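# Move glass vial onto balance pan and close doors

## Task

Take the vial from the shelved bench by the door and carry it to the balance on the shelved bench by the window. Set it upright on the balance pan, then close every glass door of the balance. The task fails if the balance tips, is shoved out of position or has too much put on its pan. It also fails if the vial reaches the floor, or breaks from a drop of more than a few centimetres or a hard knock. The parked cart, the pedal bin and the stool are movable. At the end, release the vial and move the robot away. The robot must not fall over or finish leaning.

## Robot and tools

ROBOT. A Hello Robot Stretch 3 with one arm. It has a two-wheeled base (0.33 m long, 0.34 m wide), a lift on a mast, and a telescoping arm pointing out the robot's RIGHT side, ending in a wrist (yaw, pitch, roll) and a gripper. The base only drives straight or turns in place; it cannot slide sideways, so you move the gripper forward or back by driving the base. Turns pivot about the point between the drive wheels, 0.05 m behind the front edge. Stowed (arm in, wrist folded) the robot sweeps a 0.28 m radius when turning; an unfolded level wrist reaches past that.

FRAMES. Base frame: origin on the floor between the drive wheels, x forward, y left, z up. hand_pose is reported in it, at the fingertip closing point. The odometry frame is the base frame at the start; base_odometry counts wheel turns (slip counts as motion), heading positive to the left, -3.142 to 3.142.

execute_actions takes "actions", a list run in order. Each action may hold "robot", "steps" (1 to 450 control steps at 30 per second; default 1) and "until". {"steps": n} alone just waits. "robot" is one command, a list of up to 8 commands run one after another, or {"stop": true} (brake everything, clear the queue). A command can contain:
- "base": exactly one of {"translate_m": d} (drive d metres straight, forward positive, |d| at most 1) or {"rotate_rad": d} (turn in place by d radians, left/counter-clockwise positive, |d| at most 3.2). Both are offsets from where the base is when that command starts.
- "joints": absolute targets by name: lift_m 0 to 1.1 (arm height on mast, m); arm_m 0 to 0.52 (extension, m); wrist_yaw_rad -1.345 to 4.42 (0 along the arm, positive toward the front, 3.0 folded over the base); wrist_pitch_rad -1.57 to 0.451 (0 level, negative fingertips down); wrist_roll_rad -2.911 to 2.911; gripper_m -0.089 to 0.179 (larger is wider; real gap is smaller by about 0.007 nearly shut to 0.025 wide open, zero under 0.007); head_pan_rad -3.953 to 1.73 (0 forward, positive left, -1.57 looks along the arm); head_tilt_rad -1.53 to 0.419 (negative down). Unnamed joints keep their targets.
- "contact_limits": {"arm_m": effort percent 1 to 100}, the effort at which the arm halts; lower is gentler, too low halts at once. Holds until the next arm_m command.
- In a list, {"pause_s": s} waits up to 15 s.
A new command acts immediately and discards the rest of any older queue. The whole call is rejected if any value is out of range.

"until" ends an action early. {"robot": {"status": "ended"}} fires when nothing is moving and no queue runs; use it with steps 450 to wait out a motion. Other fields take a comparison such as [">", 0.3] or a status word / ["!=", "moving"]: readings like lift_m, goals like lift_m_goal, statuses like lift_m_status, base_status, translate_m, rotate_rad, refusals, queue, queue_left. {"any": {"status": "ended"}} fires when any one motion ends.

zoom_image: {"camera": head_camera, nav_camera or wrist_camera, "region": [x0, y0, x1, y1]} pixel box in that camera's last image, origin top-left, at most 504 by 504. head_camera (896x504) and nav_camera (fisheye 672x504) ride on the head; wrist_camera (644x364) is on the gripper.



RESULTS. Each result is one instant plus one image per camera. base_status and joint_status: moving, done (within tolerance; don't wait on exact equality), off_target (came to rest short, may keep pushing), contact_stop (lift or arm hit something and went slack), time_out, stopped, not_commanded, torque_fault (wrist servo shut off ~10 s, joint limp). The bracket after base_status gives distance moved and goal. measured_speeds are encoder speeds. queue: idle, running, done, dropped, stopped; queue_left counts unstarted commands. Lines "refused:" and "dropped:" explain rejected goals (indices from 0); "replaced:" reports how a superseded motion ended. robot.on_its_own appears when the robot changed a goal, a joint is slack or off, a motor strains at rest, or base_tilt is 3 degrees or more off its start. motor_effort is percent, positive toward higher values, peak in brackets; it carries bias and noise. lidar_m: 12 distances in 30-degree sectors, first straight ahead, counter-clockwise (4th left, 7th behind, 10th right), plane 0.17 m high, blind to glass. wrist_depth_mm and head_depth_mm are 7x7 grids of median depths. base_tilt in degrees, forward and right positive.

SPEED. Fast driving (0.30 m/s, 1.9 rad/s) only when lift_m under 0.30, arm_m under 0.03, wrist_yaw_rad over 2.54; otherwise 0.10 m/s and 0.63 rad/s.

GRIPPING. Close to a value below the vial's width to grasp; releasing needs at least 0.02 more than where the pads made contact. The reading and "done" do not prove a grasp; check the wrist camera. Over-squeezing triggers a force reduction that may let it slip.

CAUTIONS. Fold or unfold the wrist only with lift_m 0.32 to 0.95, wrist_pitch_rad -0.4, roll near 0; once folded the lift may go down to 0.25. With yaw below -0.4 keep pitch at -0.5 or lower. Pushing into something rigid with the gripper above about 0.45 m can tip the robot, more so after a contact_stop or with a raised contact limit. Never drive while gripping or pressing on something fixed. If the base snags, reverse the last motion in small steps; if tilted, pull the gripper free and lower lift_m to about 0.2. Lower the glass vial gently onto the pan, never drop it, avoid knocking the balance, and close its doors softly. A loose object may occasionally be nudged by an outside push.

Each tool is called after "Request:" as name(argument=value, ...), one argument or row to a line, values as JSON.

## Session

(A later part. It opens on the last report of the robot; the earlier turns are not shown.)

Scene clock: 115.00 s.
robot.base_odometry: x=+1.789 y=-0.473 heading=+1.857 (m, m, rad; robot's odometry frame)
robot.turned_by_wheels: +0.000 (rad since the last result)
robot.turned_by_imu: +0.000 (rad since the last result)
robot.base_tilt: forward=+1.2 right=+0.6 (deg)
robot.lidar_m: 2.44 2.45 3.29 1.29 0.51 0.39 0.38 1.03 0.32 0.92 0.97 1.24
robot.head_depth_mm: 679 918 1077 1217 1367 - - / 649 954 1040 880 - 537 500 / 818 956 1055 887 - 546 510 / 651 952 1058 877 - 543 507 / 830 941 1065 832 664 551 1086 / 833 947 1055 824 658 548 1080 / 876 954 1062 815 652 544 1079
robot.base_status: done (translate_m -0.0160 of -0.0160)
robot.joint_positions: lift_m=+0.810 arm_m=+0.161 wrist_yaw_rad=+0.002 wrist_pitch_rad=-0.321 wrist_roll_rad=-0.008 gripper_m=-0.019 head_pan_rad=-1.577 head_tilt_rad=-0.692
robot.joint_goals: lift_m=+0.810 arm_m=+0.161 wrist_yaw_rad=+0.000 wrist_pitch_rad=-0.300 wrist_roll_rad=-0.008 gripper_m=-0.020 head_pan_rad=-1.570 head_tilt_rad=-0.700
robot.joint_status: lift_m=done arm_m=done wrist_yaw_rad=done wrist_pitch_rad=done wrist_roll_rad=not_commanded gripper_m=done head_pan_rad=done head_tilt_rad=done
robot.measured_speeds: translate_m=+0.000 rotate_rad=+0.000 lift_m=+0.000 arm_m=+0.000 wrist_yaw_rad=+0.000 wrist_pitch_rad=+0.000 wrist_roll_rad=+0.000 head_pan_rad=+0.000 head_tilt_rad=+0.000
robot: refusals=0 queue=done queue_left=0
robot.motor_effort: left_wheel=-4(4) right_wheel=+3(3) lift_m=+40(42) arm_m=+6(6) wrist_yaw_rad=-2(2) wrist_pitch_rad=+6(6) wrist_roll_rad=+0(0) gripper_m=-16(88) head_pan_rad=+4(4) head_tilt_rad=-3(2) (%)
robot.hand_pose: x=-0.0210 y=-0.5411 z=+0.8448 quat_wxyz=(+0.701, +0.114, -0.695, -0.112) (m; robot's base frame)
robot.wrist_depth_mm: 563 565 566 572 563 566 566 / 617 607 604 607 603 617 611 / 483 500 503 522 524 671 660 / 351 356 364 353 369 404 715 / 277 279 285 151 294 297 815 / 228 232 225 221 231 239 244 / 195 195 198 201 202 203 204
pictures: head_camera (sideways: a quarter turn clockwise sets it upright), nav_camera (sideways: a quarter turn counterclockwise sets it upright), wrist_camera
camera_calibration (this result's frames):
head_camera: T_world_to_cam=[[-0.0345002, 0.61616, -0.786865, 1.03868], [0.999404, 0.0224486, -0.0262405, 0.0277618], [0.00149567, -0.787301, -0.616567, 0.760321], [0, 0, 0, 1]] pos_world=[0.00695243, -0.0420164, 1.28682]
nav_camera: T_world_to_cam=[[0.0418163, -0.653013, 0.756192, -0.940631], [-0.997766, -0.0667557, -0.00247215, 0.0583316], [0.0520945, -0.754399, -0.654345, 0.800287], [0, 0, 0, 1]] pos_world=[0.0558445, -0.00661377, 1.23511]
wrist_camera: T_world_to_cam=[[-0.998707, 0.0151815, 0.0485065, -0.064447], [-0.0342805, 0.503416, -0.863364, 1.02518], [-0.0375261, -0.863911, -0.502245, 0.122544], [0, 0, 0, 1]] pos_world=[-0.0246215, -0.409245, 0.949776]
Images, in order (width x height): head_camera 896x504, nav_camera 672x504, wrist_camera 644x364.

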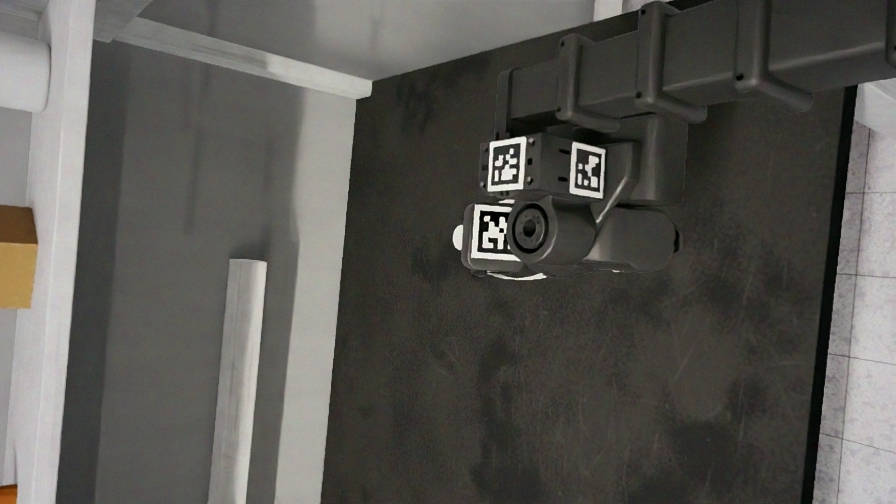

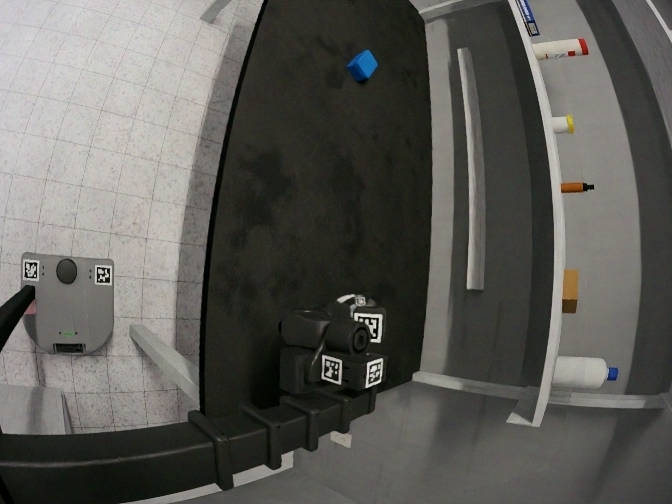

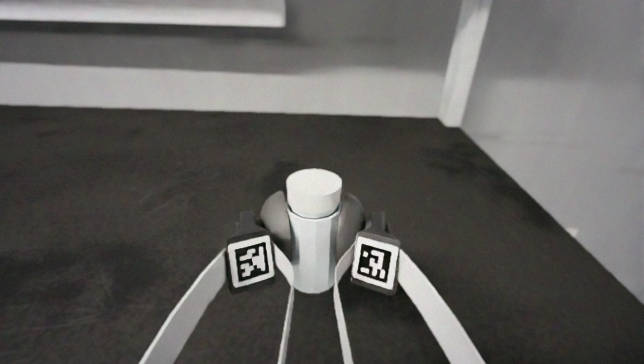

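Request:
execute_actions(
  actions=[
    {"robot": {"base": {"translate_m": 0.12}, "joints": {"arm_m": 0.0, "wrist_yaw_rad": 2.6, "head_pan_rad": -0.4, "head_tilt_rad": -0.2}}, "steps": 150, "until": {"robot": {"base_status": ["!=", "moving"]}}},
    {"robot": {"base": {"rotate_rad": 1.604}}, "steps": 150, "until": {"robot": {"wrist_yaw_rad": [">", 1.7], "arm_m": ["<", 0.03]}}},
    {"robot": {"joints": {"lift_m": 0.29, "wrist_pitch_rad": -0.4}}, "steps": 200, "until": {"robot": {"base_status": ["!=", "moving"]}}},
    {"robot": {"base": {"translate_m": 1.0}}, "steps": 400, "until": {"robot": {"translate_m": [">", 0.85]}}},
    {"robot": {"base": {"translate_m": 1.0}}, "steps": 300, "until": {"robot": {"translate_m": [">", 0.85]}}},
    {"robot": {"base": {"translate_m": 0.8}}, "steps": 1},
  ],
)

Scene clock: 141.00 s.
robot.base_odometry: x=+0.122 y=-0.897 heading=-2.822 (m, m, rad; robot's odometry frame)
robot.turned_by_wheels: +1.604 (rad since the last result)
robot.turned_by_imu: +1.615 (rad since the last result)
robot.base_tilt: forward=+0.4 right=+0.1 (deg)
robot.lidar_m: 2.00 1.29 0.37 0.37 0.39 0.57 1.98 2.34 2.38 2.31 2.25 1.34
robot.head_depth_mm: 2097 2189 2289 2311 2451 2164 1682 / 2026 2083 2175 2214 1873 2128 1672 / 1938 2021 2101 1669 2316 2191 1657 / 1861 1943 2011 1576 2141 2000 1583 / 1812 1850 1926 2005 2083 2092 1628 / 1740 1807 1876 1957 2022 2054 1618 / 1686 1753 1813 1887 1958 2011 1605
robot.base_status: moving (translate_m +0.0098 of +0.8000)
robot.joint_positions: lift_m=+0.290 arm_m=+0.000 wrist_yaw_rad=+2.601 wrist_pitch_rad=-0.419 wrist_roll_rad=-0.008 gripper_m=-0.019 head_pan_rad=-0.404 head_tilt_rad=-0.207
robot.joint_goals: lift_m=+0.290 arm_m=+0.000 wrist_yaw_rad=+2.600 wrist_pitch_rad=-0.400 wrist_roll_rad=-0.008 gripper_m=-0.020 head_pan_rad=-0.400 head_tilt_rad=-0.200
robot.joint_status: lift_m=done arm_m=done wrist_yaw_rad=done wrist_pitch_rad=done wrist_roll_rad=not_commanded gripper_m=done head_pan_rad=done head_tilt_rad=done
robot.measured_speeds: translate_m=+0.294 rotate_rad=+0.000 lift_m=+0.000 arm_m=+0.000 wrist_yaw_rad=+0.000 wrist_pitch_rad=+0.000 wrist_roll_rad=+0.000 head_pan_rad=+0.000 head_tilt_rad=+0.000
robot: refusals=0 queue=running queue_left=0
robot.motor_effort: left_wheel=+2(65) right_wheel=+2(31) lift_m=+23(38) arm_m=-1(6) wrist_yaw_rad=+0(2) wrist_pitch_rad=+5(7) wrist_roll_rad=+0(0) gripper_m=-16(17) head_pan_rad=+2(41) head_tilt_rad=+1(20) (%)
robot.hand_pose: x=+0.0942 y=+0.0471 z=+0.3028 quat_wxyz=(+0.327, +0.703, -0.042, +0.630) (m; robot's base frame)
robot.wrist_depth_mm: 306 333 891 - - - - / 325 366 - - - - - / 350 390 805 916 936 948 991 / 375 434 574 693 711 730 757 / 457 525 570 152 587 588 596 / 472 479 474 452 483 503 503 / - - 416 425 425 425 429
pictures: head_camera (sideways: a quarter turn clockwise sets it upright), nav_camera (sideways: a quarter turn counterclockwise sets it upright), wrist_camera
camera_calibration (this result's frames):
head_camera: T_world_to_cam=[[-0.17921, 0.0349493, -0.98319, 1.29573], [0.380544, 0.924042, -0.0365164, 0.044935], [0.907232, -0.380691, -0.178897, 0.185254], [0, 0, 0, 1]] pos_world=[0.0470388, -0.0162821, 1.30873]
nav_camera: T_world_to_cam=[[0.225263, -0.0464221, 0.973191, -1.22481], [-0.331449, -0.942939, 0.0317411, 0.00971575], [0.916187, -0.329714, -0.227796, 0.23998], [0, 0, 0, 1]] pos_world=[0.05926, 0.0314275, 1.24634]
wrist_camera: T_world_to_cam=[[0.849732, -0.524841, 0.0499696, -0.0811495], [-0.272966, -0.519058, -0.809981, 0.319616], [0.451048, 0.674627, -0.584324, 0.26921], [0, 0, 0, 1]] pos_world=[0.0347734, -0.0583071, 0.420244]
Images, in order (width x height): head_camera 896x504, nav_camera 672x504, wrist_camera 644x364.

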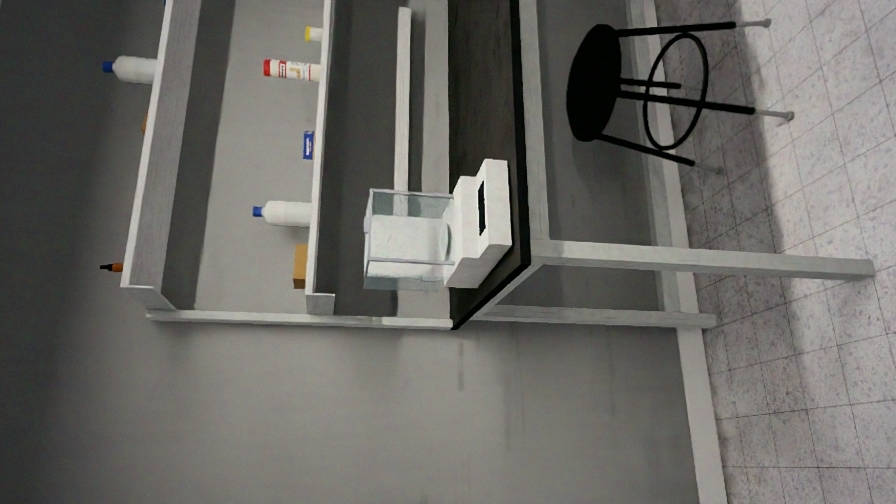

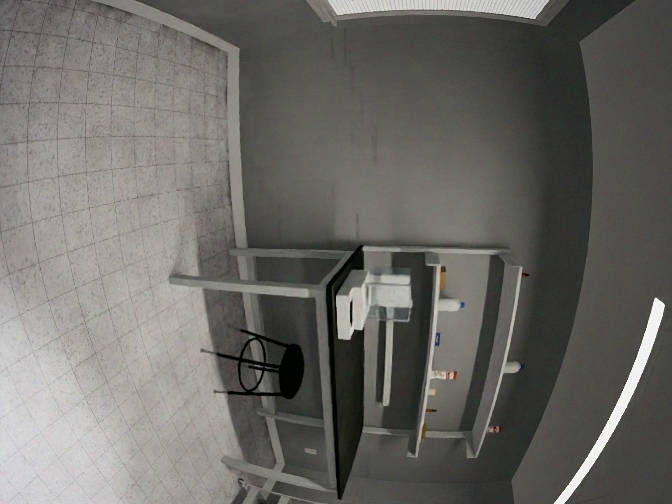

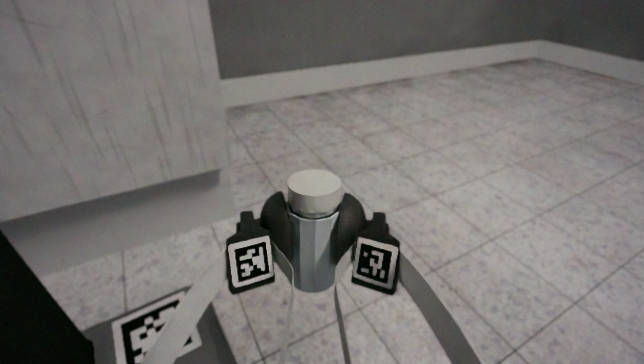

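Request:
zoom_image(
  camera="head_camera",
  region=[340, 140, 540, 340],
)

Request:
execute_actions(
  actions=[
    {"robot": {"joints": {"head_pan_rad": -0.75, "head_tilt_rad": -0.3}}, "steps": 200, "until": {"robot": {"translate_m": [">", 0.62]}}},
    {"robot": {"joints": {"lift_m": 0.9}}, "steps": 200, "until": {"robot": {"base_status": ["!=", "moving"]}}},
  ],
)

Region (340, 140, 540, 340) of head_camera's 896x504 image, scaled by 2.520, with more detail than that image has.

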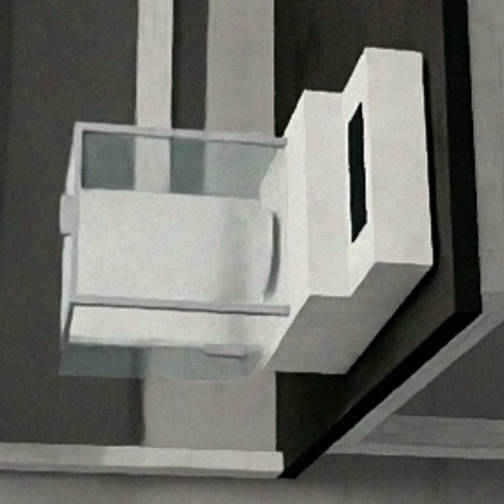

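Scene clock: 145.00 s.
robot.base_odometry: x=-0.628 y=-1.146 heading=-2.822 (m, m, rad; robot's odometry frame)
robot.turned_by_wheels: +0.000 (rad since the last result)
robot.turned_by_imu: +0.000 (rad since the last result)
robot.base_tilt: forward=+1.0 right=+0.6 (deg)
robot.lidar_m: 1.22 1.21 0.94 0.92 0.88 0.73 1.70 3.64 2.42 1.99 0.70 1.23
robot.head_depth_mm: 1489 1835 1982 1544 978 1844 1536 / 1500 1634 1776 1499 802 1832 1473 / 1413 1474 1568 1327 761 779 845 / 1302 1326 1414 943 831 1753 1458 / 1215 1242 1333 1261 1466 1591 1479 / 1127 1160 1247 1268 1347 1452 1441 / 1050 1106 1157 1221 1292 1367 1409
robot.base_status: done (translate_m +0.8000 of +0.8000)
robot.joint_positions: lift_m=+0.468 arm_m=+0.000 wrist_yaw_rad=+2.601 wrist_pitch_rad=-0.419 wrist_roll_rad=-0.008 gripper_m=-0.019 head_pan_rad=-0.743 head_tilt_rad=-0.296
robot.joint_goals: lift_m=+0.900 arm_m=+0.000 wrist_yaw_rad=+2.600 wrist_pitch_rad=-0.400 wrist_roll_rad=-0.008 gripper_m=-0.020 head_pan_rad=-0.750 head_tilt_rad=-0.300
robot.joint_status: lift_m=moving arm_m=done wrist_yaw_rad=done wrist_pitch_rad=done wrist_roll_rad=not_commanded gripper_m=done head_pan_rad=done head_tilt_rad=done
robot.measured_speeds: translate_m=+0.000 rotate_rad=+0.000 lift_m=+0.110 arm_m=+0.000 wrist_yaw_rad=+0.000 wrist_pitch_rad=+0.000 wrist_roll_rad=+0.000 head_pan_rad=+0.000 head_tilt_rad=+0.000
robot: refusals=0 queue=running queue_left=0
robot.motor_effort: left_wheel=+0(5) right_wheel=+0(3) lift_m=+42(38) arm_m=-2(1) wrist_yaw_rad=+1(0) wrist_pitch_rad=+5(5) wrist_roll_rad=+0(0) gripper_m=-16(16) head_pan_rad=-4(30) head_tilt_rad=-1(8) (%)
robot.hand_pose: x=+0.0942 y=+0.0471 z=+0.4810 quat_wxyz=(+0.327, +0.703, -0.042, +0.630) (m; robot's base frame)
robot.wrist_depth_mm: 697 762 872 - - - 871 / 746 806 925 - - - 909 / 795 890 - - - - 941 / 855 920 - 953 - - 942 / 770 803 815 152 839 841 825 / 687 686 665 642 676 711 707 / - 586 580 600 599 602 597
pictures: head_camera (sideways: a quarter turn clockwise sets it upright), nav_camera (sideways: a quarter turn counterclockwise sets it upright), wrist_camera
camera_calibration (this result's frames):
head_camera: T_world_to_cam=[[-0.221444, 0.151446, -0.963342, 1.27003], [0.663983, 0.746919, -0.0352076, 0.041498], [0.714206, -0.647438, -0.265958, 0.299749], [0, 0, 0, 1]] pos_world=[0.0396039, -0.0292675, 1.30466]
nav_camera: T_world_to_cam=[[0.26026, -0.17686, 0.949202, -1.19369], [-0.624442, -0.780646, 0.0257612, 0.0192915], [0.736435, -0.599427, -0.31361, 0.352765], [0, 0, 0, 1]] pos_world=[0.0629271, 0.0154014, 1.24318]
wrist_camera: T_world_to_cam=[[0.849732, -0.524841, 0.0499694, -0.0900516], [-0.272967, -0.519058, -0.809981, 0.463917], [0.451048, 0.674627, -0.584324, 0.373309], [0, 0, 0, 1]] pos_world=[0.0347734, -0.0583071, 0.598397]
Images, in order (width x height): head_camera 896x504, nav_camera 672x504, wrist_camera 644x364.

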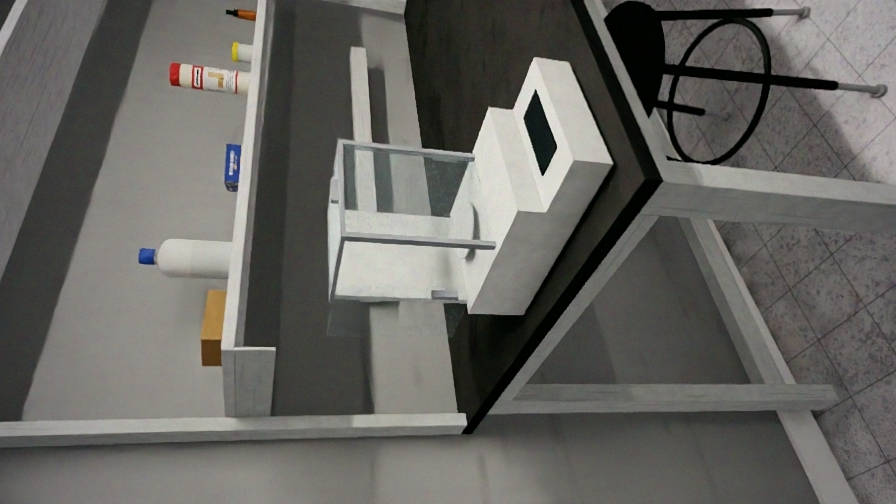

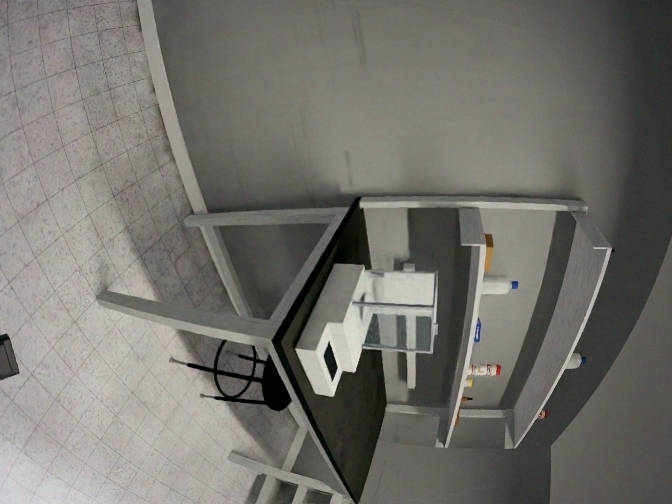

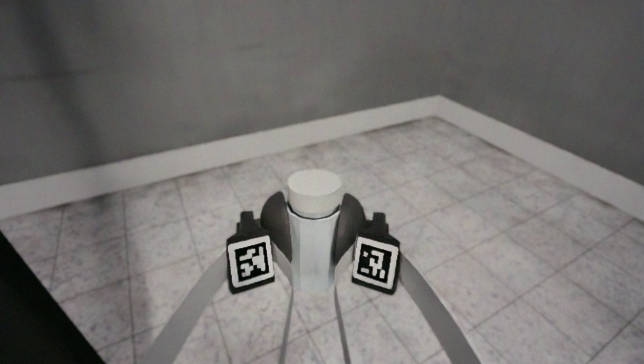

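Request:
execute_actions(
  actions=[
    {"robot": {"base": {"translate_m": 0.74}, "joints": {"wrist_yaw_rad": 0.0, "head_pan_rad": -1.5, "head_tilt_rad": -0.45}}, "steps": 200, "until": {"robot": {"wrist_yaw_rad": ["<", 0.5]}}},
    {"robot": {"joints": {"lift_m": 1.04, "wrist_pitch_rad": -0.3}}, "steps": 400, "until": {"robot": {"base_status": ["!=", "moving"]}}},
    {"robot": {"base": {"rotate_rad": -0.05}}, "steps": 200, "until": {"robot": {"status": "ended"}}},
  ],
)

Scene clock: 157.73 s.
robot.base_odometry: x=-1.331 y=-1.378 heading=-2.872 (m, m, rad; robot's odometry frame)
robot.turned_by_wheels: -0.050 (rad since the last result)
robot.turned_by_imu: -0.050 (rad since the last result)
robot.base_tilt: forward=+1.3 right=+0.7 (deg)
robot.lidar_m: 0.48 0.51 0.70 0.86 0.90 1.26 1.42 3.41 0.60 1.11 0.66 0.50
robot.head_depth_mm: 2401 2549 2697 1058 - - - / 2407 2585 1455 768 - - - / 2439 2593 1773 1088 - - - / 2447 2650 1520 773 636 1622 1330 / 1092 1828 1663 920 673 1572 1312 / 483 1289 1314 898 684 1493 1307 / 485 969 1006 886 689 1230 1176
robot.base_status: done (rotate_rad -0.0498 of -0.0500)
robot.joint_positions: lift_m=+1.040 arm_m=+0.000 wrist_yaw_rad=+0.002 wrist_pitch_rad=-0.322 wrist_roll_rad=-0.008 gripper_m=-0.019 head_pan_rad=-1.493 head_tilt_rad=-0.444
robot.joint_goals: lift_m=+1.040 arm_m=+0.000 wrist_yaw_rad=+0.000 wrist_pitch_rad=-0.300 wrist_roll_rad=-0.008 gripper_m=-0.020 head_pan_rad=-1.500 head_tilt_rad=-0.450
robot.joint_status: lift_m=done arm_m=done wrist_yaw_rad=done wrist_pitch_rad=done wrist_roll_rad=not_commanded gripper_m=done head_pan_rad=done head_tilt_rad=done
robot.measured_speeds: translate_m=+0.000 rotate_rad=+0.000 lift_m=+0.000 arm_m=+0.000 wrist_yaw_rad=+0.000 wrist_pitch_rad=+0.000 wrist_roll_rad=+0.000 head_pan_rad=+0.000 head_tilt_rad=+0.000
robot: refusals=0 queue=done queue_left=0
robot.motor_effort: left_wheel=+4(5) right_wheel=-2(4) lift_m=+39(41) arm_m=-2(2) wrist_yaw_rad=-1(3) wrist_pitch_rad=+6(7) wrist_roll_rad=+0(0) gripper_m=-15(17) head_pan_rad=-4(45) head_tilt_rad=-1(11) (%)
robot.hand_pose: x=-0.0210 y=-0.3806 z=+1.0745 quat_wxyz=(+0.701, +0.115, -0.695, -0.112) (m; robot's base frame)
robot.wrist_depth_mm: 560 823 - - - - - / 561 854 - - - - - / 578 699 660 434 513 - - / 501 508 485 370 384 - - / 391 398 406 151 404 417 - / 469 760 - - 461 - - / 534 838 - - - - -
pictures: head_camera (sideways: a quarter turn clockwise sets it upright), nav_camera (sideways: a quarter turn counterclockwise sets it upright), wrist_camera
camera_calibration (this result's frames):
head_camera: T_world_to_cam=[[-0.0696166, 0.400446, -0.913672, 1.20426], [0.994568, 0.0989135, -0.0324284, 0.0358567], [0.0773887, -0.910966, -0.405156, 0.48479], [0, 0, 0, 1]] pos_world=[0.0106574, -0.0441603, 1.29788]
nav_camera: T_world_to_cam=[[0.0804942, -0.442923, 0.892939, -1.11916], [-0.988779, -0.14859, 0.0154289, 0.0349694], [0.125848, -0.884161, -0.449914, 0.533868], [0, 0, 0, 1]] pos_world=[0.057477, -0.0184819, 1.239]
wrist_camera: T_world_to_cam=[[-0.998711, 0.0148792, 0.0485296, -0.0781101], [-0.0344049, 0.504514, -0.862718, 1.14237], [-0.0373204, -0.863275, -0.503352, 0.378065], [0, 0, 0, 1]] pos_world=[-0.0245966, -0.248808, 1.17964]
Images, in order (width x height): head_camera 896x504, nav_camera 672x504, wrist_camera 644x364.

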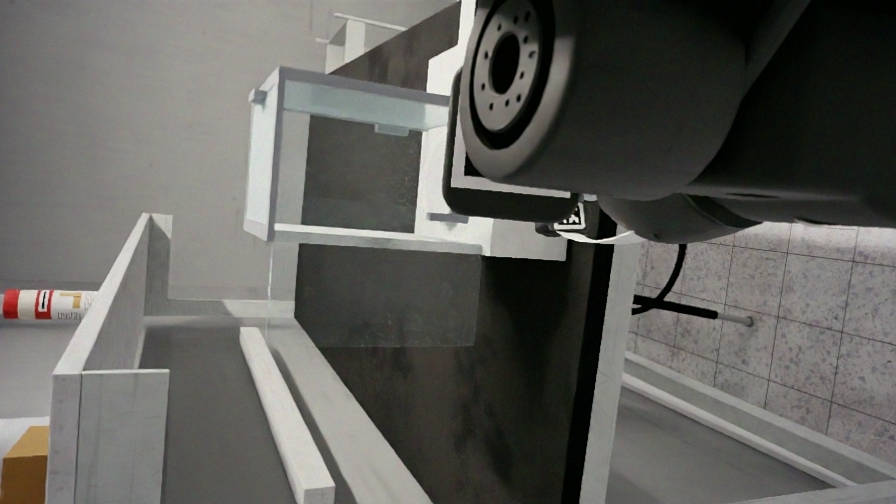

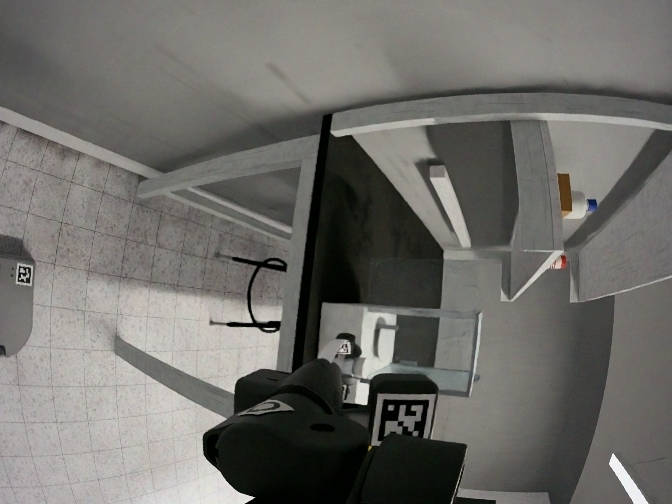

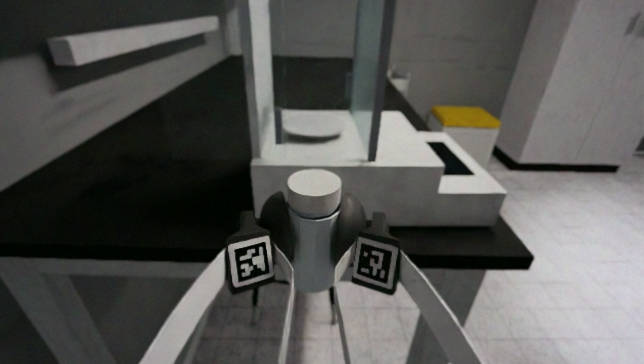

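Request:
zoom_image(
  camera="wrist_camera",
  region=[200, 0, 460, 240],
)

Request:
zoom_image(
  camera="head_camera",
  region=[220, 40, 520, 360],
)

Region (200, 0, 460, 240) of wrist_camera's 644x364 image, scaled by 1.938; it fills the top 465 rows of this view, and the rest is white.

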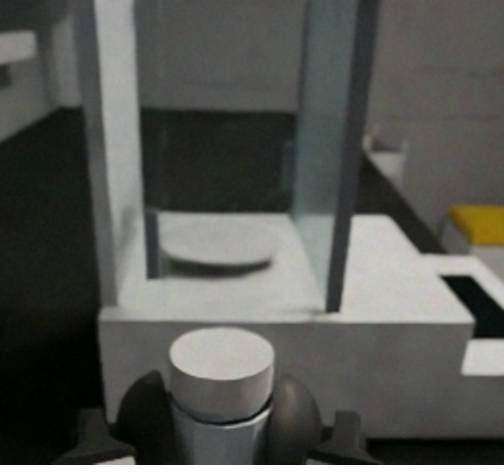

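Region (220, 40, 520, 360) of head_camera's 896x504 image, scaled by 1.575, with more detail than that image has; it fills the left 472 columns of this view, and the rest is white.

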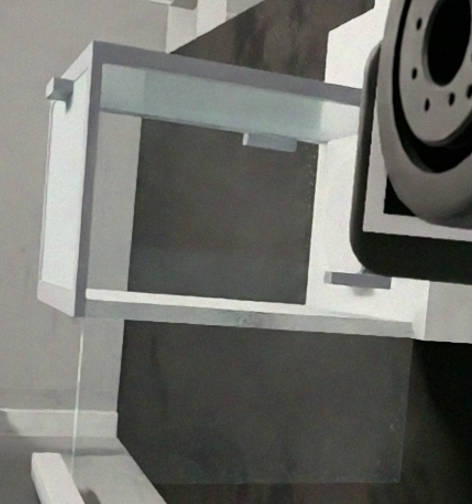

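Request:
execute_actions(
  actions=[
    {"robot": {"base": {"translate_m": -0.016}, "joints": {"arm_m": 0.19, "lift_m": 1.035, "head_pan_rad": -1.75, "head_tilt_rad": -0.4}}, "steps": 300, "until": {"robot": {"status": "ended"}}},
  ],
)

Scene clock: 171.17 s.
robot.base_odometry: x=-1.315 y=-1.374 heading=-2.872 (m, m, rad; robot's odometry frame)
robot.turned_by_wheels: +0.000 (rad since the last result)
robot.turned_by_imu: +0.000 (rad since the last result)
robot.base_tilt: forward=+1.0 right=+0.5 (deg)
robot.lidar_m: 0.50 0.52 0.73 0.86 0.90 1.26 1.41 3.40 0.60 1.11 0.69 0.51
robot.head_depth_mm: 2577 2772 2972 - 2141 1755 1394 / 2547 2743 2888 - 660 1676 1382 / 2525 2677 2841 3128 648 728 805 / 2479 2642 - - 629 1637 1362 / 2441 2589 2360 - 619 1575 1349 / 2393 2574 682 645 605 1565 1352 / 2335 1814 1849 968 653 1547 1339
robot.base_status: done (translate_m -0.0160 of -0.0160)
robot.joint_positions: lift_m=+1.035 arm_m=+0.190 wrist_yaw_rad=+0.002 wrist_pitch_rad=-0.322 wrist_roll_rad=-0.008 gripper_m=-0.019 head_pan_rad=-1.743 head_tilt_rad=-0.408
robot.joint_goals: lift_m=+1.035 arm_m=+0.190 wrist_yaw_rad=+0.000 wrist_pitch_rad=-0.300 wrist_roll_rad=-0.008 gripper_m=-0.020 head_pan_rad=-1.750 head_tilt_rad=-0.400
robot.joint_status: lift_m=done arm_m=done wrist_yaw_rad=done wrist_pitch_rad=done wrist_roll_rad=not_commanded gripper_m=done head_pan_rad=done head_tilt_rad=done
robot.measured_speeds: translate_m=+0.000 rotate_rad=+0.000 lift_m=+0.000 arm_m=+0.000 wrist_yaw_rad=+0.000 wrist_pitch_rad=+0.000 wrist_roll_rad=+0.000 head_pan_rad=+0.000 head_tilt_rad=+0.000
robot: refusals=0 queue=done queue_left=0
robot.motor_effort: left_wheel=+3(5) right_wheel=-3(6) lift_m=+23(38) arm_m=+6(7) wrist_yaw_rad=-1(1) wrist_pitch_rad=+6(6) wrist_roll_rad=+0(0) gripper_m=-16(17) head_pan_rad=-4(25) head_tilt_rad=+3(6) (%)
robot.hand_pose: x=-0.0211 y=-0.5700 z=+1.0701 quat_wxyz=(+0.701, +0.115, -0.695, -0.113) (m; robot's base frame)
robot.wrist_depth_mm: 555 155 - - - - - / 566 171 288 - - - - / 574 600 292 703 722 - - / 489 471 269 292 309 - - / 382 389 193 153 245 305 - / 318 319 202 201 209 217 - / 270 274 217 222 229 232 247
pictures: head_camera (sideways: a quarter turn clockwise sets it upright), nav_camera (sideways: a quarter turn counterclockwise sets it upright), wrist_camera
camera_calibration (this result's frames):
head_camera: T_world_to_cam=[[0.0260104, 0.372708, -0.927584, 1.22183], [0.987902, -0.151494, -0.0331692, 0.0368633], [-0.152886, -0.915499, -0.372139, 0.443228], [0, 0, 0, 1]] pos_world=[-0.000434429, -0.0440269, 1.29952]
nav_camera: T_world_to_cam=[[-0.0261077, -0.417261, 0.908412, -1.1387], [-0.994687, 0.101362, 0.0179713, 0.0316948], [-0.0995771, -0.903116, -0.41769, 0.493312], [0, 0, 0, 1]] pos_world=[0.0509202, -0.0328285, 1.23989]
wrist_camera: T_world_to_cam=[[-0.998701, 0.0155302, 0.0485291, -0.0748608], [-0.0340765, 0.504516, -0.86273, 1.2342], [-0.0378821, -0.863263, -0.503332, 0.212297], [0, 0, 0, 1]] pos_world=[-0.024664, -0.438243, 1.17527]
Images, in order (width x height): head_camera 896x504, nav_camera 672x504, wrist_camera 644x364.

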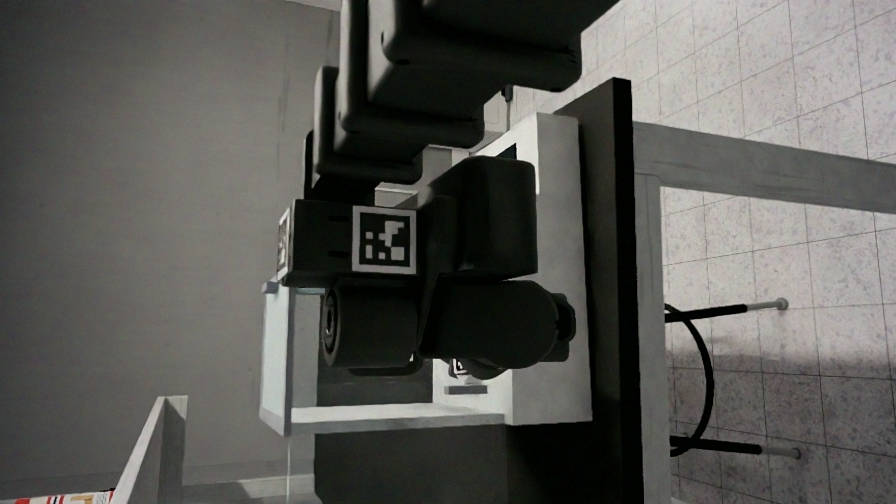

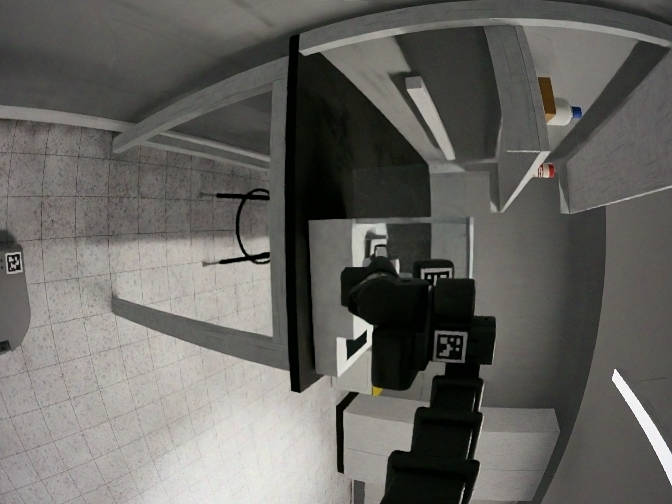

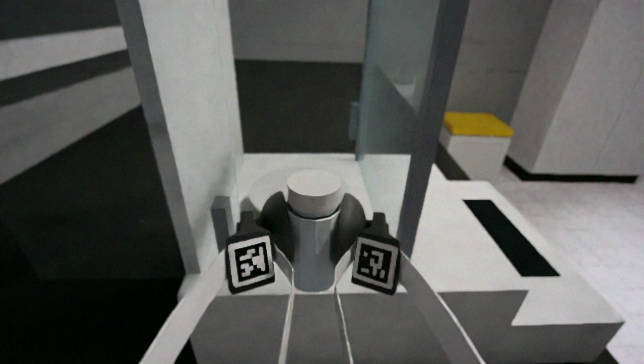

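Request:
execute_actions(
  actions=[
    {"robot": {"base": {"translate_m": -0.006}, "joints": {"lift_m": 1.045}}, "steps": 100, "until": {"robot": {"status": "ended"}}},
    {"robot": {"joints": {"arm_m": 0.26}, "contact_limits": {"arm_m": 15}}, "steps": 200, "until": {"robot": {"status": "ended"}}},
  ],
)

Scene clock: 184.00 s.
robot.base_odometry: x=-1.310 y=-1.372 heading=-2.872 (m, m, rad; robot's odometry frame)
robot.turned_by_wheels: +0.000 (rad since the last result)
robot.turned_by_imu: +0.000 (rad since the last result)
robot.base_tilt: forward=+1.0 right=+0.6 (deg)
robot.lidar_m: 0.50 0.53 0.73 0.86 0.90 1.26 1.40 3.38 0.59 1.11 0.70 0.52
robot.head_depth_mm: 2587 2768 2926 - 2255 1751 1396 / 2541 2725 - 2801 670 1678 1386 / 2527 2674 2818 1027 648 727 814 / 2484 2655 - 662 628 1643 1366 / 2449 2601 - - 613 1566 1356 / 2407 2565 1367 647 603 1563 1344 / 2328 1834 1651 967 654 1510 1337
robot.base_status: done (translate_m -0.0060 of -0.0060)
robot.joint_positions: lift_m=+1.045 arm_m=+0.260 wrist_yaw_rad=+0.002 wrist_pitch_rad=-0.322 wrist_roll_rad=-0.008 gripper_m=-0.019 head_pan_rad=-1.743 head_tilt_rad=-0.408
robot.joint_goals: lift_m=+1.045 arm_m=+0.260 wrist_yaw_rad=+0.000 wrist_pitch_rad=-0.300 wrist_roll_rad=-0.008 gripper_m=-0.020 head_pan_rad=-1.750 head_tilt_rad=-0.400
robot.joint_status: lift_m=done arm_m=done wrist_yaw_rad=done wrist_pitch_rad=done wrist_roll_rad=not_commanded gripper_m=done head_pan_rad=done head_tilt_rad=done
robot.measured_speeds: translate_m=+0.000 rotate_rad=+0.000 lift_m=+0.000 arm_m=+0.000 wrist_yaw_rad=+0.000 wrist_pitch_rad=+0.000 wrist_roll_rad=+0.000 head_pan_rad=+0.000 head_tilt_rad=+0.000
robot: refusals=0 queue=done queue_left=0
robot.motor_effort: left_wheel=+3(4) right_wheel=-2(5) lift_m=+40(41) arm_m=+6(6) wrist_yaw_rad=-1(1) wrist_pitch_rad=+6(6) wrist_roll_rad=+0(0) gripper_m=-16(16) head_pan_rad=-4(3) head_tilt_rad=+4(3) (%)
robot.contact_limits: arm_m 15 (drawing in: default 27, maximum 45; extending or still: default 38, maximum 63)
robot.hand_pose: x=-0.0211 y=-0.6400 z=+1.0795 quat_wxyz=(+0.701, +0.115, -0.695, -0.113) (m; robot's base frame)
robot.wrist_depth_mm: 105 142 - - - - - / 105 142 - - - 82 - / 105 143 673 733 810 88 - / 108 142 301 295 537 102 - / 237 142 234 152 269 316 - / 315 143 200 194 204 230 - / 280 137 181 184 179 187 230
pictures: head_camera (sideways: a quarter turn clockwise sets it upright), nav_camera (sideways: a quarter turn counterclockwise sets it upright), wrist_camera
camera_calibration (this result's frames):
head_camera: T_world_to_cam=[[0.0260066, 0.372684, -0.927594, 1.22184], [0.987901, -0.151496, -0.0331697, 0.036864], [-0.152888, -0.915509, -0.372115, 0.443196], [0, 0, 0, 1]] pos_world=[-0.000434482, -0.044027, 1.29952]
nav_camera: T_world_to_cam=[[-0.026104, -0.417237, 0.908423, -1.13871], [-0.994687, 0.101363, 0.0179732, 0.0316924], [-0.0995799, -0.903127, -0.417666, 0.493281], [0, 0, 0, 1]] pos_world=[0.0509199, -0.0328301, 1.23989]
wrist_camera: T_world_to_cam=[[-0.998701, 0.0155411, 0.0485272, -0.0742215], [-0.0340738, 0.504416, -0.862788, 1.27762], [-0.0378866, -0.863321, -0.503231, 0.156442], [0, 0, 0, 1]] pos_world=[-0.0246646, -0.50824, 1.18465]
Images, in order (width x height): head_camera 896x504, nav_camera 672x504, wrist_camera 644x364.

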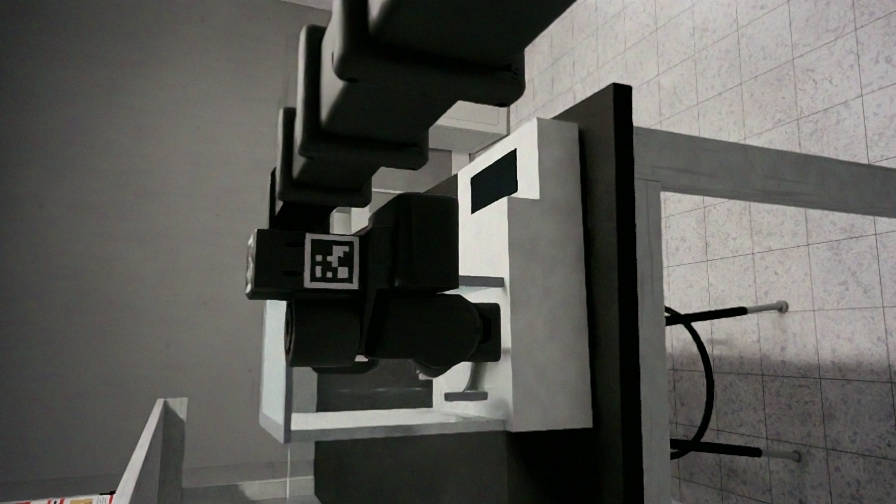

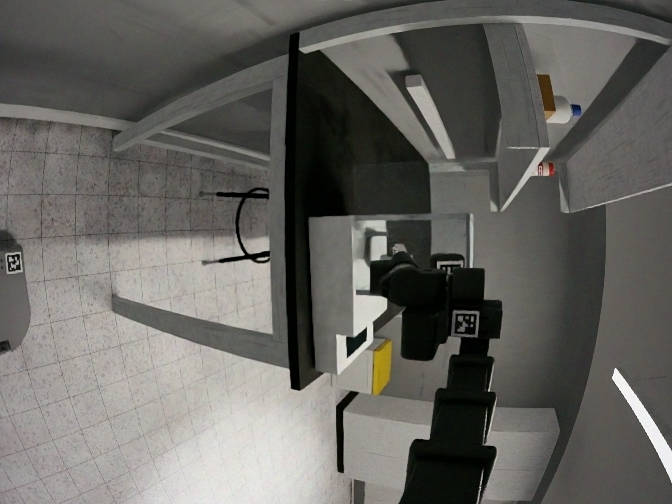

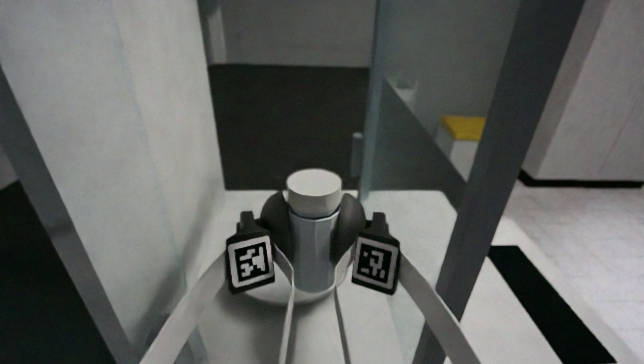

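Request:
execute_actions(
  actions=[
    {"robot": {"joints": {"arm_m": 0.293}, "contact_limits": {"arm_m": 15}}, "steps": 200, "until": {"robot": {"status": "ended"}}},
    {"robot": {"joints": {"lift_m": 1.035}}, "steps": 100, "until": {"robot": {"status": "ended"}}},
  ],
)

Scene clock: 189.67 s.
robot.base_odometry: x=-1.310 y=-1.372 heading=-2.872 (m, m, rad; robot's odometry frame)
robot.turned_by_wheels: +0.000 (rad since the last result)
robot.turned_by_imu: +0.000 (rad since the last result)
robot.base_tilt: forward=+1.1 right=+0.6 (deg)
robot.lidar_m: 0.51 0.53 0.73 0.86 0.90 1.26 1.40 3.42 0.59 1.11 0.70 0.52
robot.head_depth_mm: 2574 2802 2976 - 2131 1744 1393 / 2522 2752 2871 - 663 1676 1387 / 2500 2704 - 1023 647 727 814 / 2464 2656 - 661 628 1644 1368 / 2467 2613 - - 613 1570 1351 / 2412 2590 1357 650 602 1570 1341 / 2331 1826 1636 964 653 1500 1334
robot.base_status: done (translate_m -0.0060 of -0.0060)
robot.joint_positions: lift_m=+1.035 arm_m=+0.293 wrist_yaw_rad=+0.002 wrist_pitch_rad=-0.322 wrist_roll_rad=-0.008 gripper_m=-0.019 head_pan_rad=-1.743 head_tilt_rad=-0.408
robot.joint_goals: lift_m=+1.035 arm_m=+0.293 wrist_yaw_rad=+0.000 wrist_pitch_rad=-0.300 wrist_roll_rad=-0.008 gripper_m=-0.020 head_pan_rad=-1.750 head_tilt_rad=-0.400
robot.joint_status: lift_m=done arm_m=done wrist_yaw_rad=done wrist_pitch_rad=done wrist_roll_rad=not_commanded gripper_m=done head_pan_rad=done head_tilt_rad=done
robot.measured_speeds: translate_m=+0.000 rotate_rad=+0.000 lift_m=+0.000 arm_m=+0.000 wrist_yaw_rad=+0.000 wrist_pitch_rad=+0.000 wrist_roll_rad=+0.000 head_pan_rad=+0.000 head_tilt_rad=+0.000
robot: refusals=0 queue=done queue_left=0
robot.motor_effort: left_wheel=+3(3) right_wheel=-2(2) lift_m=+23(41) arm_m=+6(4) wrist_yaw_rad=-1(1) wrist_pitch_rad=+6(6) wrist_roll_rad=+0(0) gripper_m=-17(16) head_pan_rad=-4(4) head_tilt_rad=+3(3) (%)
robot.contact_limits: arm_m 15 (drawing in: default 27, maximum 45; extending or still: default 38, maximum 63)
robot.hand_pose: x=-0.0211 y=-0.6730 z=+1.0701 quat_wxyz=(+0.701, +0.115, -0.695, -0.113) (m; robot's base frame)
robot.wrist_depth_mm: 105 142 - - - - - / 105 143 - - - - - / 106 143 686 695 735 - 56 / 105 143 481 262 520 - 57 / 105 143 236 152 256 305 62 / 105 143 180 174 200 194 - / 105 132 166 168 175 81 215
pictures: head_camera (sideways: a quarter turn clockwise sets it upright), nav_camera (sideways: a quarter turn counterclockwise sets it upright), wrist_camera
camera_calibration (this result's frames):
head_camera: T_world_to_cam=[[0.0260056, 0.372678, -0.927596, 1.22185], [0.987901, -0.151496, -0.0331698, 0.0368641], [-0.152889, -0.915511, -0.372109, 0.443189], [0, 0, 0, 1]] pos_world=[-0.00043449, -0.044027, 1.29952]
nav_camera: T_world_to_cam=[[-0.0261031, -0.417232, 0.908425, -1.13872], [-0.994687, 0.101364, 0.0179736, 0.0316918], [-0.0995804, -0.90313, -0.417661, 0.493274], [0, 0, 0, 1]] pos_world=[0.0509198, -0.0328305, 1.23989]
wrist_camera: T_world_to_cam=[[-0.998701, 0.0155421, 0.0485267, -0.0732531], [-0.0340738, 0.504394, -0.862801, 1.28619], [-0.0378863, -0.863334, -0.503209, 0.123208], [0, 0, 0, 1]] pos_world=[-0.0246646, -0.541241, 1.17528]
Images, in order (width x height): head_camera 896x504, nav_camera 672x504, wrist_camera 644x364.

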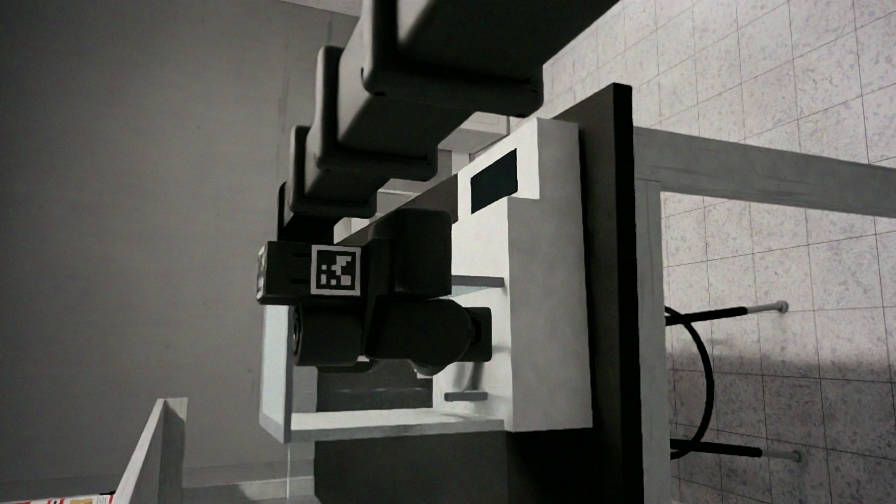

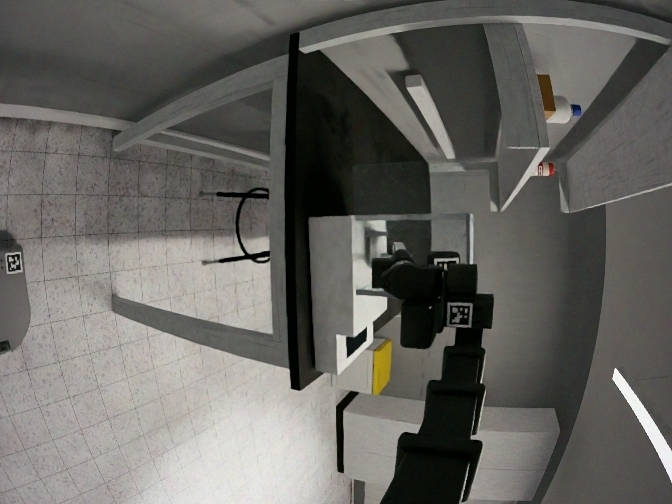

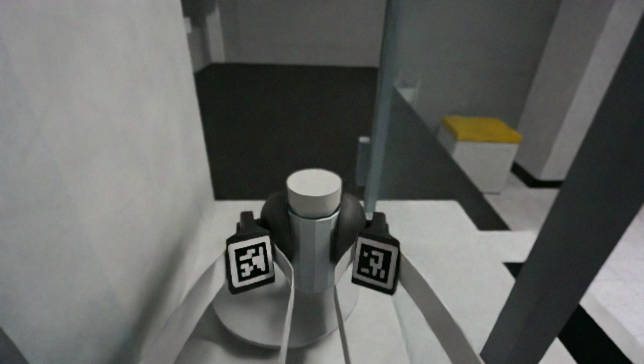

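Request:
execute_actions(
  actions=[
    {"robot": {"joints": {"lift_m": 1.028}}, "steps": 100, "until": {"robot": {"status": "ended"}}},
    {"steps": 5},
  ],
)

Scene clock: 195.30 s.
robot.base_odometry: x=-1.310 y=-1.372 heading=-2.872 (m, m, rad; robot's odometry frame)
robot.turned_by_wheels: +0.000 (rad since the last result)
robot.turned_by_imu: +0.000 (rad since the last result)
robot.base_tilt: forward=+1.0 right=+0.6 (deg)
robot.lidar_m: 0.50 0.53 0.74 0.86 0.90 1.26 1.40 3.40 0.59 1.11 0.70 0.52
robot.head_depth_mm: 2591 2757 2966 - 2133 1741 1390 / 2533 2734 2939 - 658 1674 1373 / 2501 2689 2815 812 646 725 814 / 2450 2664 2749 662 626 1640 1370 / 2435 2600 2766 - 614 1576 1354 / 2423 2548 1434 648 603 1555 1348 / 2317 1826 1637 966 651 1516 1340
robot.base_status: done (translate_m -0.0060 of -0.0060)
robot.joint_positions: lift_m=+1.028 arm_m=+0.293 wrist_yaw_rad=+0.002 wrist_pitch_rad=-0.322 wrist_roll_rad=-0.008 gripper_m=-0.019 head_pan_rad=-1.743 head_tilt_rad=-0.408
robot.joint_goals: lift_m=+1.028 arm_m=+0.293 wrist_yaw_rad=+0.000 wrist_pitch_rad=-0.300 wrist_roll_rad=-0.008 gripper_m=-0.020 head_pan_rad=-1.750 head_tilt_rad=-0.400
robot.joint_status: lift_m=done arm_m=done wrist_yaw_rad=done wrist_pitch_rad=done wrist_roll_rad=not_commanded gripper_m=done head_pan_rad=done head_tilt_rad=done
robot.measured_speeds: translate_m=+0.000 rotate_rad=+0.000 lift_m=+0.000 arm_m=+0.000 wrist_yaw_rad=+0.000 wrist_pitch_rad=+0.000 wrist_roll_rad=+0.000 head_pan_rad=+0.000 head_tilt_rad=+0.000
robot: refusals=0 queue=done queue_left=0
robot.motor_effort: left_wheel=+3(3) right_wheel=-2(2) lift_m=+23(26) arm_m=+6(6) wrist_yaw_rad=-1(0) wrist_pitch_rad=+6(6) wrist_roll_rad=+0(0) gripper_m=-16(15) head_pan_rad=-2(4) head_tilt_rad=+3(3) (%)
robot.contact_limits: arm_m 15 (drawing in: default 27, maximum 45; extending or still: default 38, maximum 63)
robot.hand_pose: x=-0.0211 y=-0.6730 z=+1.0631 quat_wxyz=(+0.701, +0.115, -0.695, -0.113) (m; robot's base frame)
robot.wrist_depth_mm: 105 143 - - - - - / 105 142 - - - - - / 105 142 677 703 704 - 56 / 105 143 463 269 500 - 57 / 105 143 236 153 245 280 62 / 105 143 171 166 193 186 241 / 105 132 160 161 167 81 209
pictures: head_camera (sideways: a quarter turn clockwise sets it upright), nav_camera (sideways: a quarter turn counterclockwise sets it upright), wrist_camera
camera_calibration (this result's frames):
head_camera: T_world_to_cam=[[0.0260057, 0.372678, -0.927596, 1.22185], [0.987901, -0.151496, -0.0331698, 0.0368641], [-0.152889, -0.915511, -0.372109, 0.443189], [0, 0, 0, 1]] pos_world=[-0.000434495, -0.044027, 1.29952]
nav_camera: T_world_to_cam=[[-0.0261031, -0.417232, 0.908425, -1.13872], [-0.994687, 0.101364, 0.0179736, 0.0316918], [-0.0995805, -0.90313, -0.417661, 0.493274], [0, 0, 0, 1]] pos_world=[0.0509198, -0.0328305, 1.23989]
wrist_camera: T_world_to_cam=[[-0.998701, 0.0155428, 0.0485265, -0.072913], [-0.0340738, 0.504381, -0.862809, 1.28016], [-0.0378863, -0.863341, -0.503196, 0.119667], [0, 0, 0, 1]] pos_world=[-0.0246646, -0.541242, 1.16829]
Images, in order (width x height): head_camera 896x504, nav_camera 672x504, wrist_camera 644x364.

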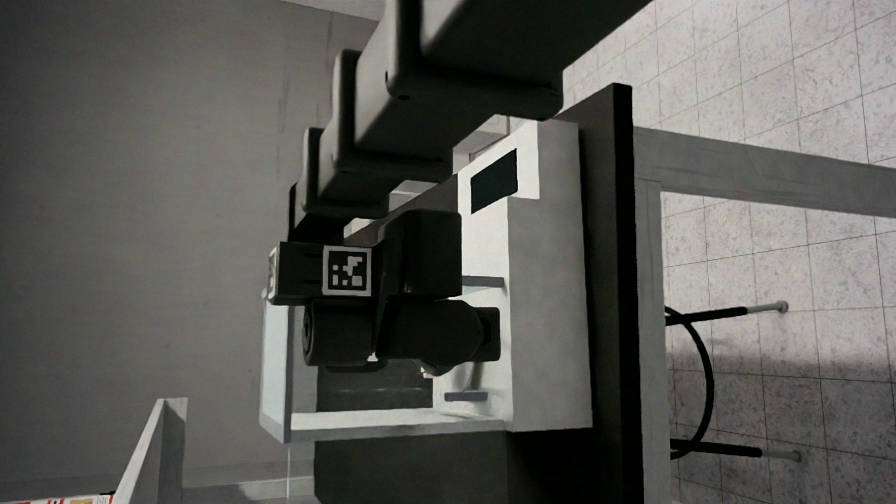

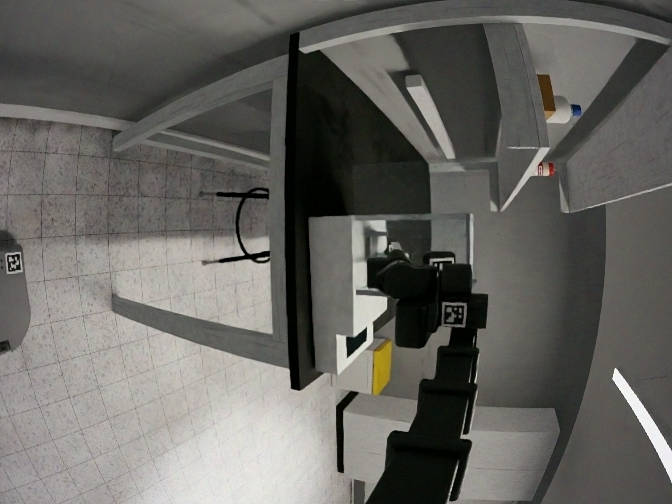

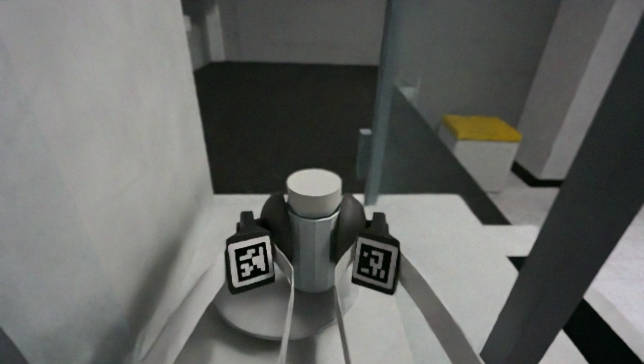

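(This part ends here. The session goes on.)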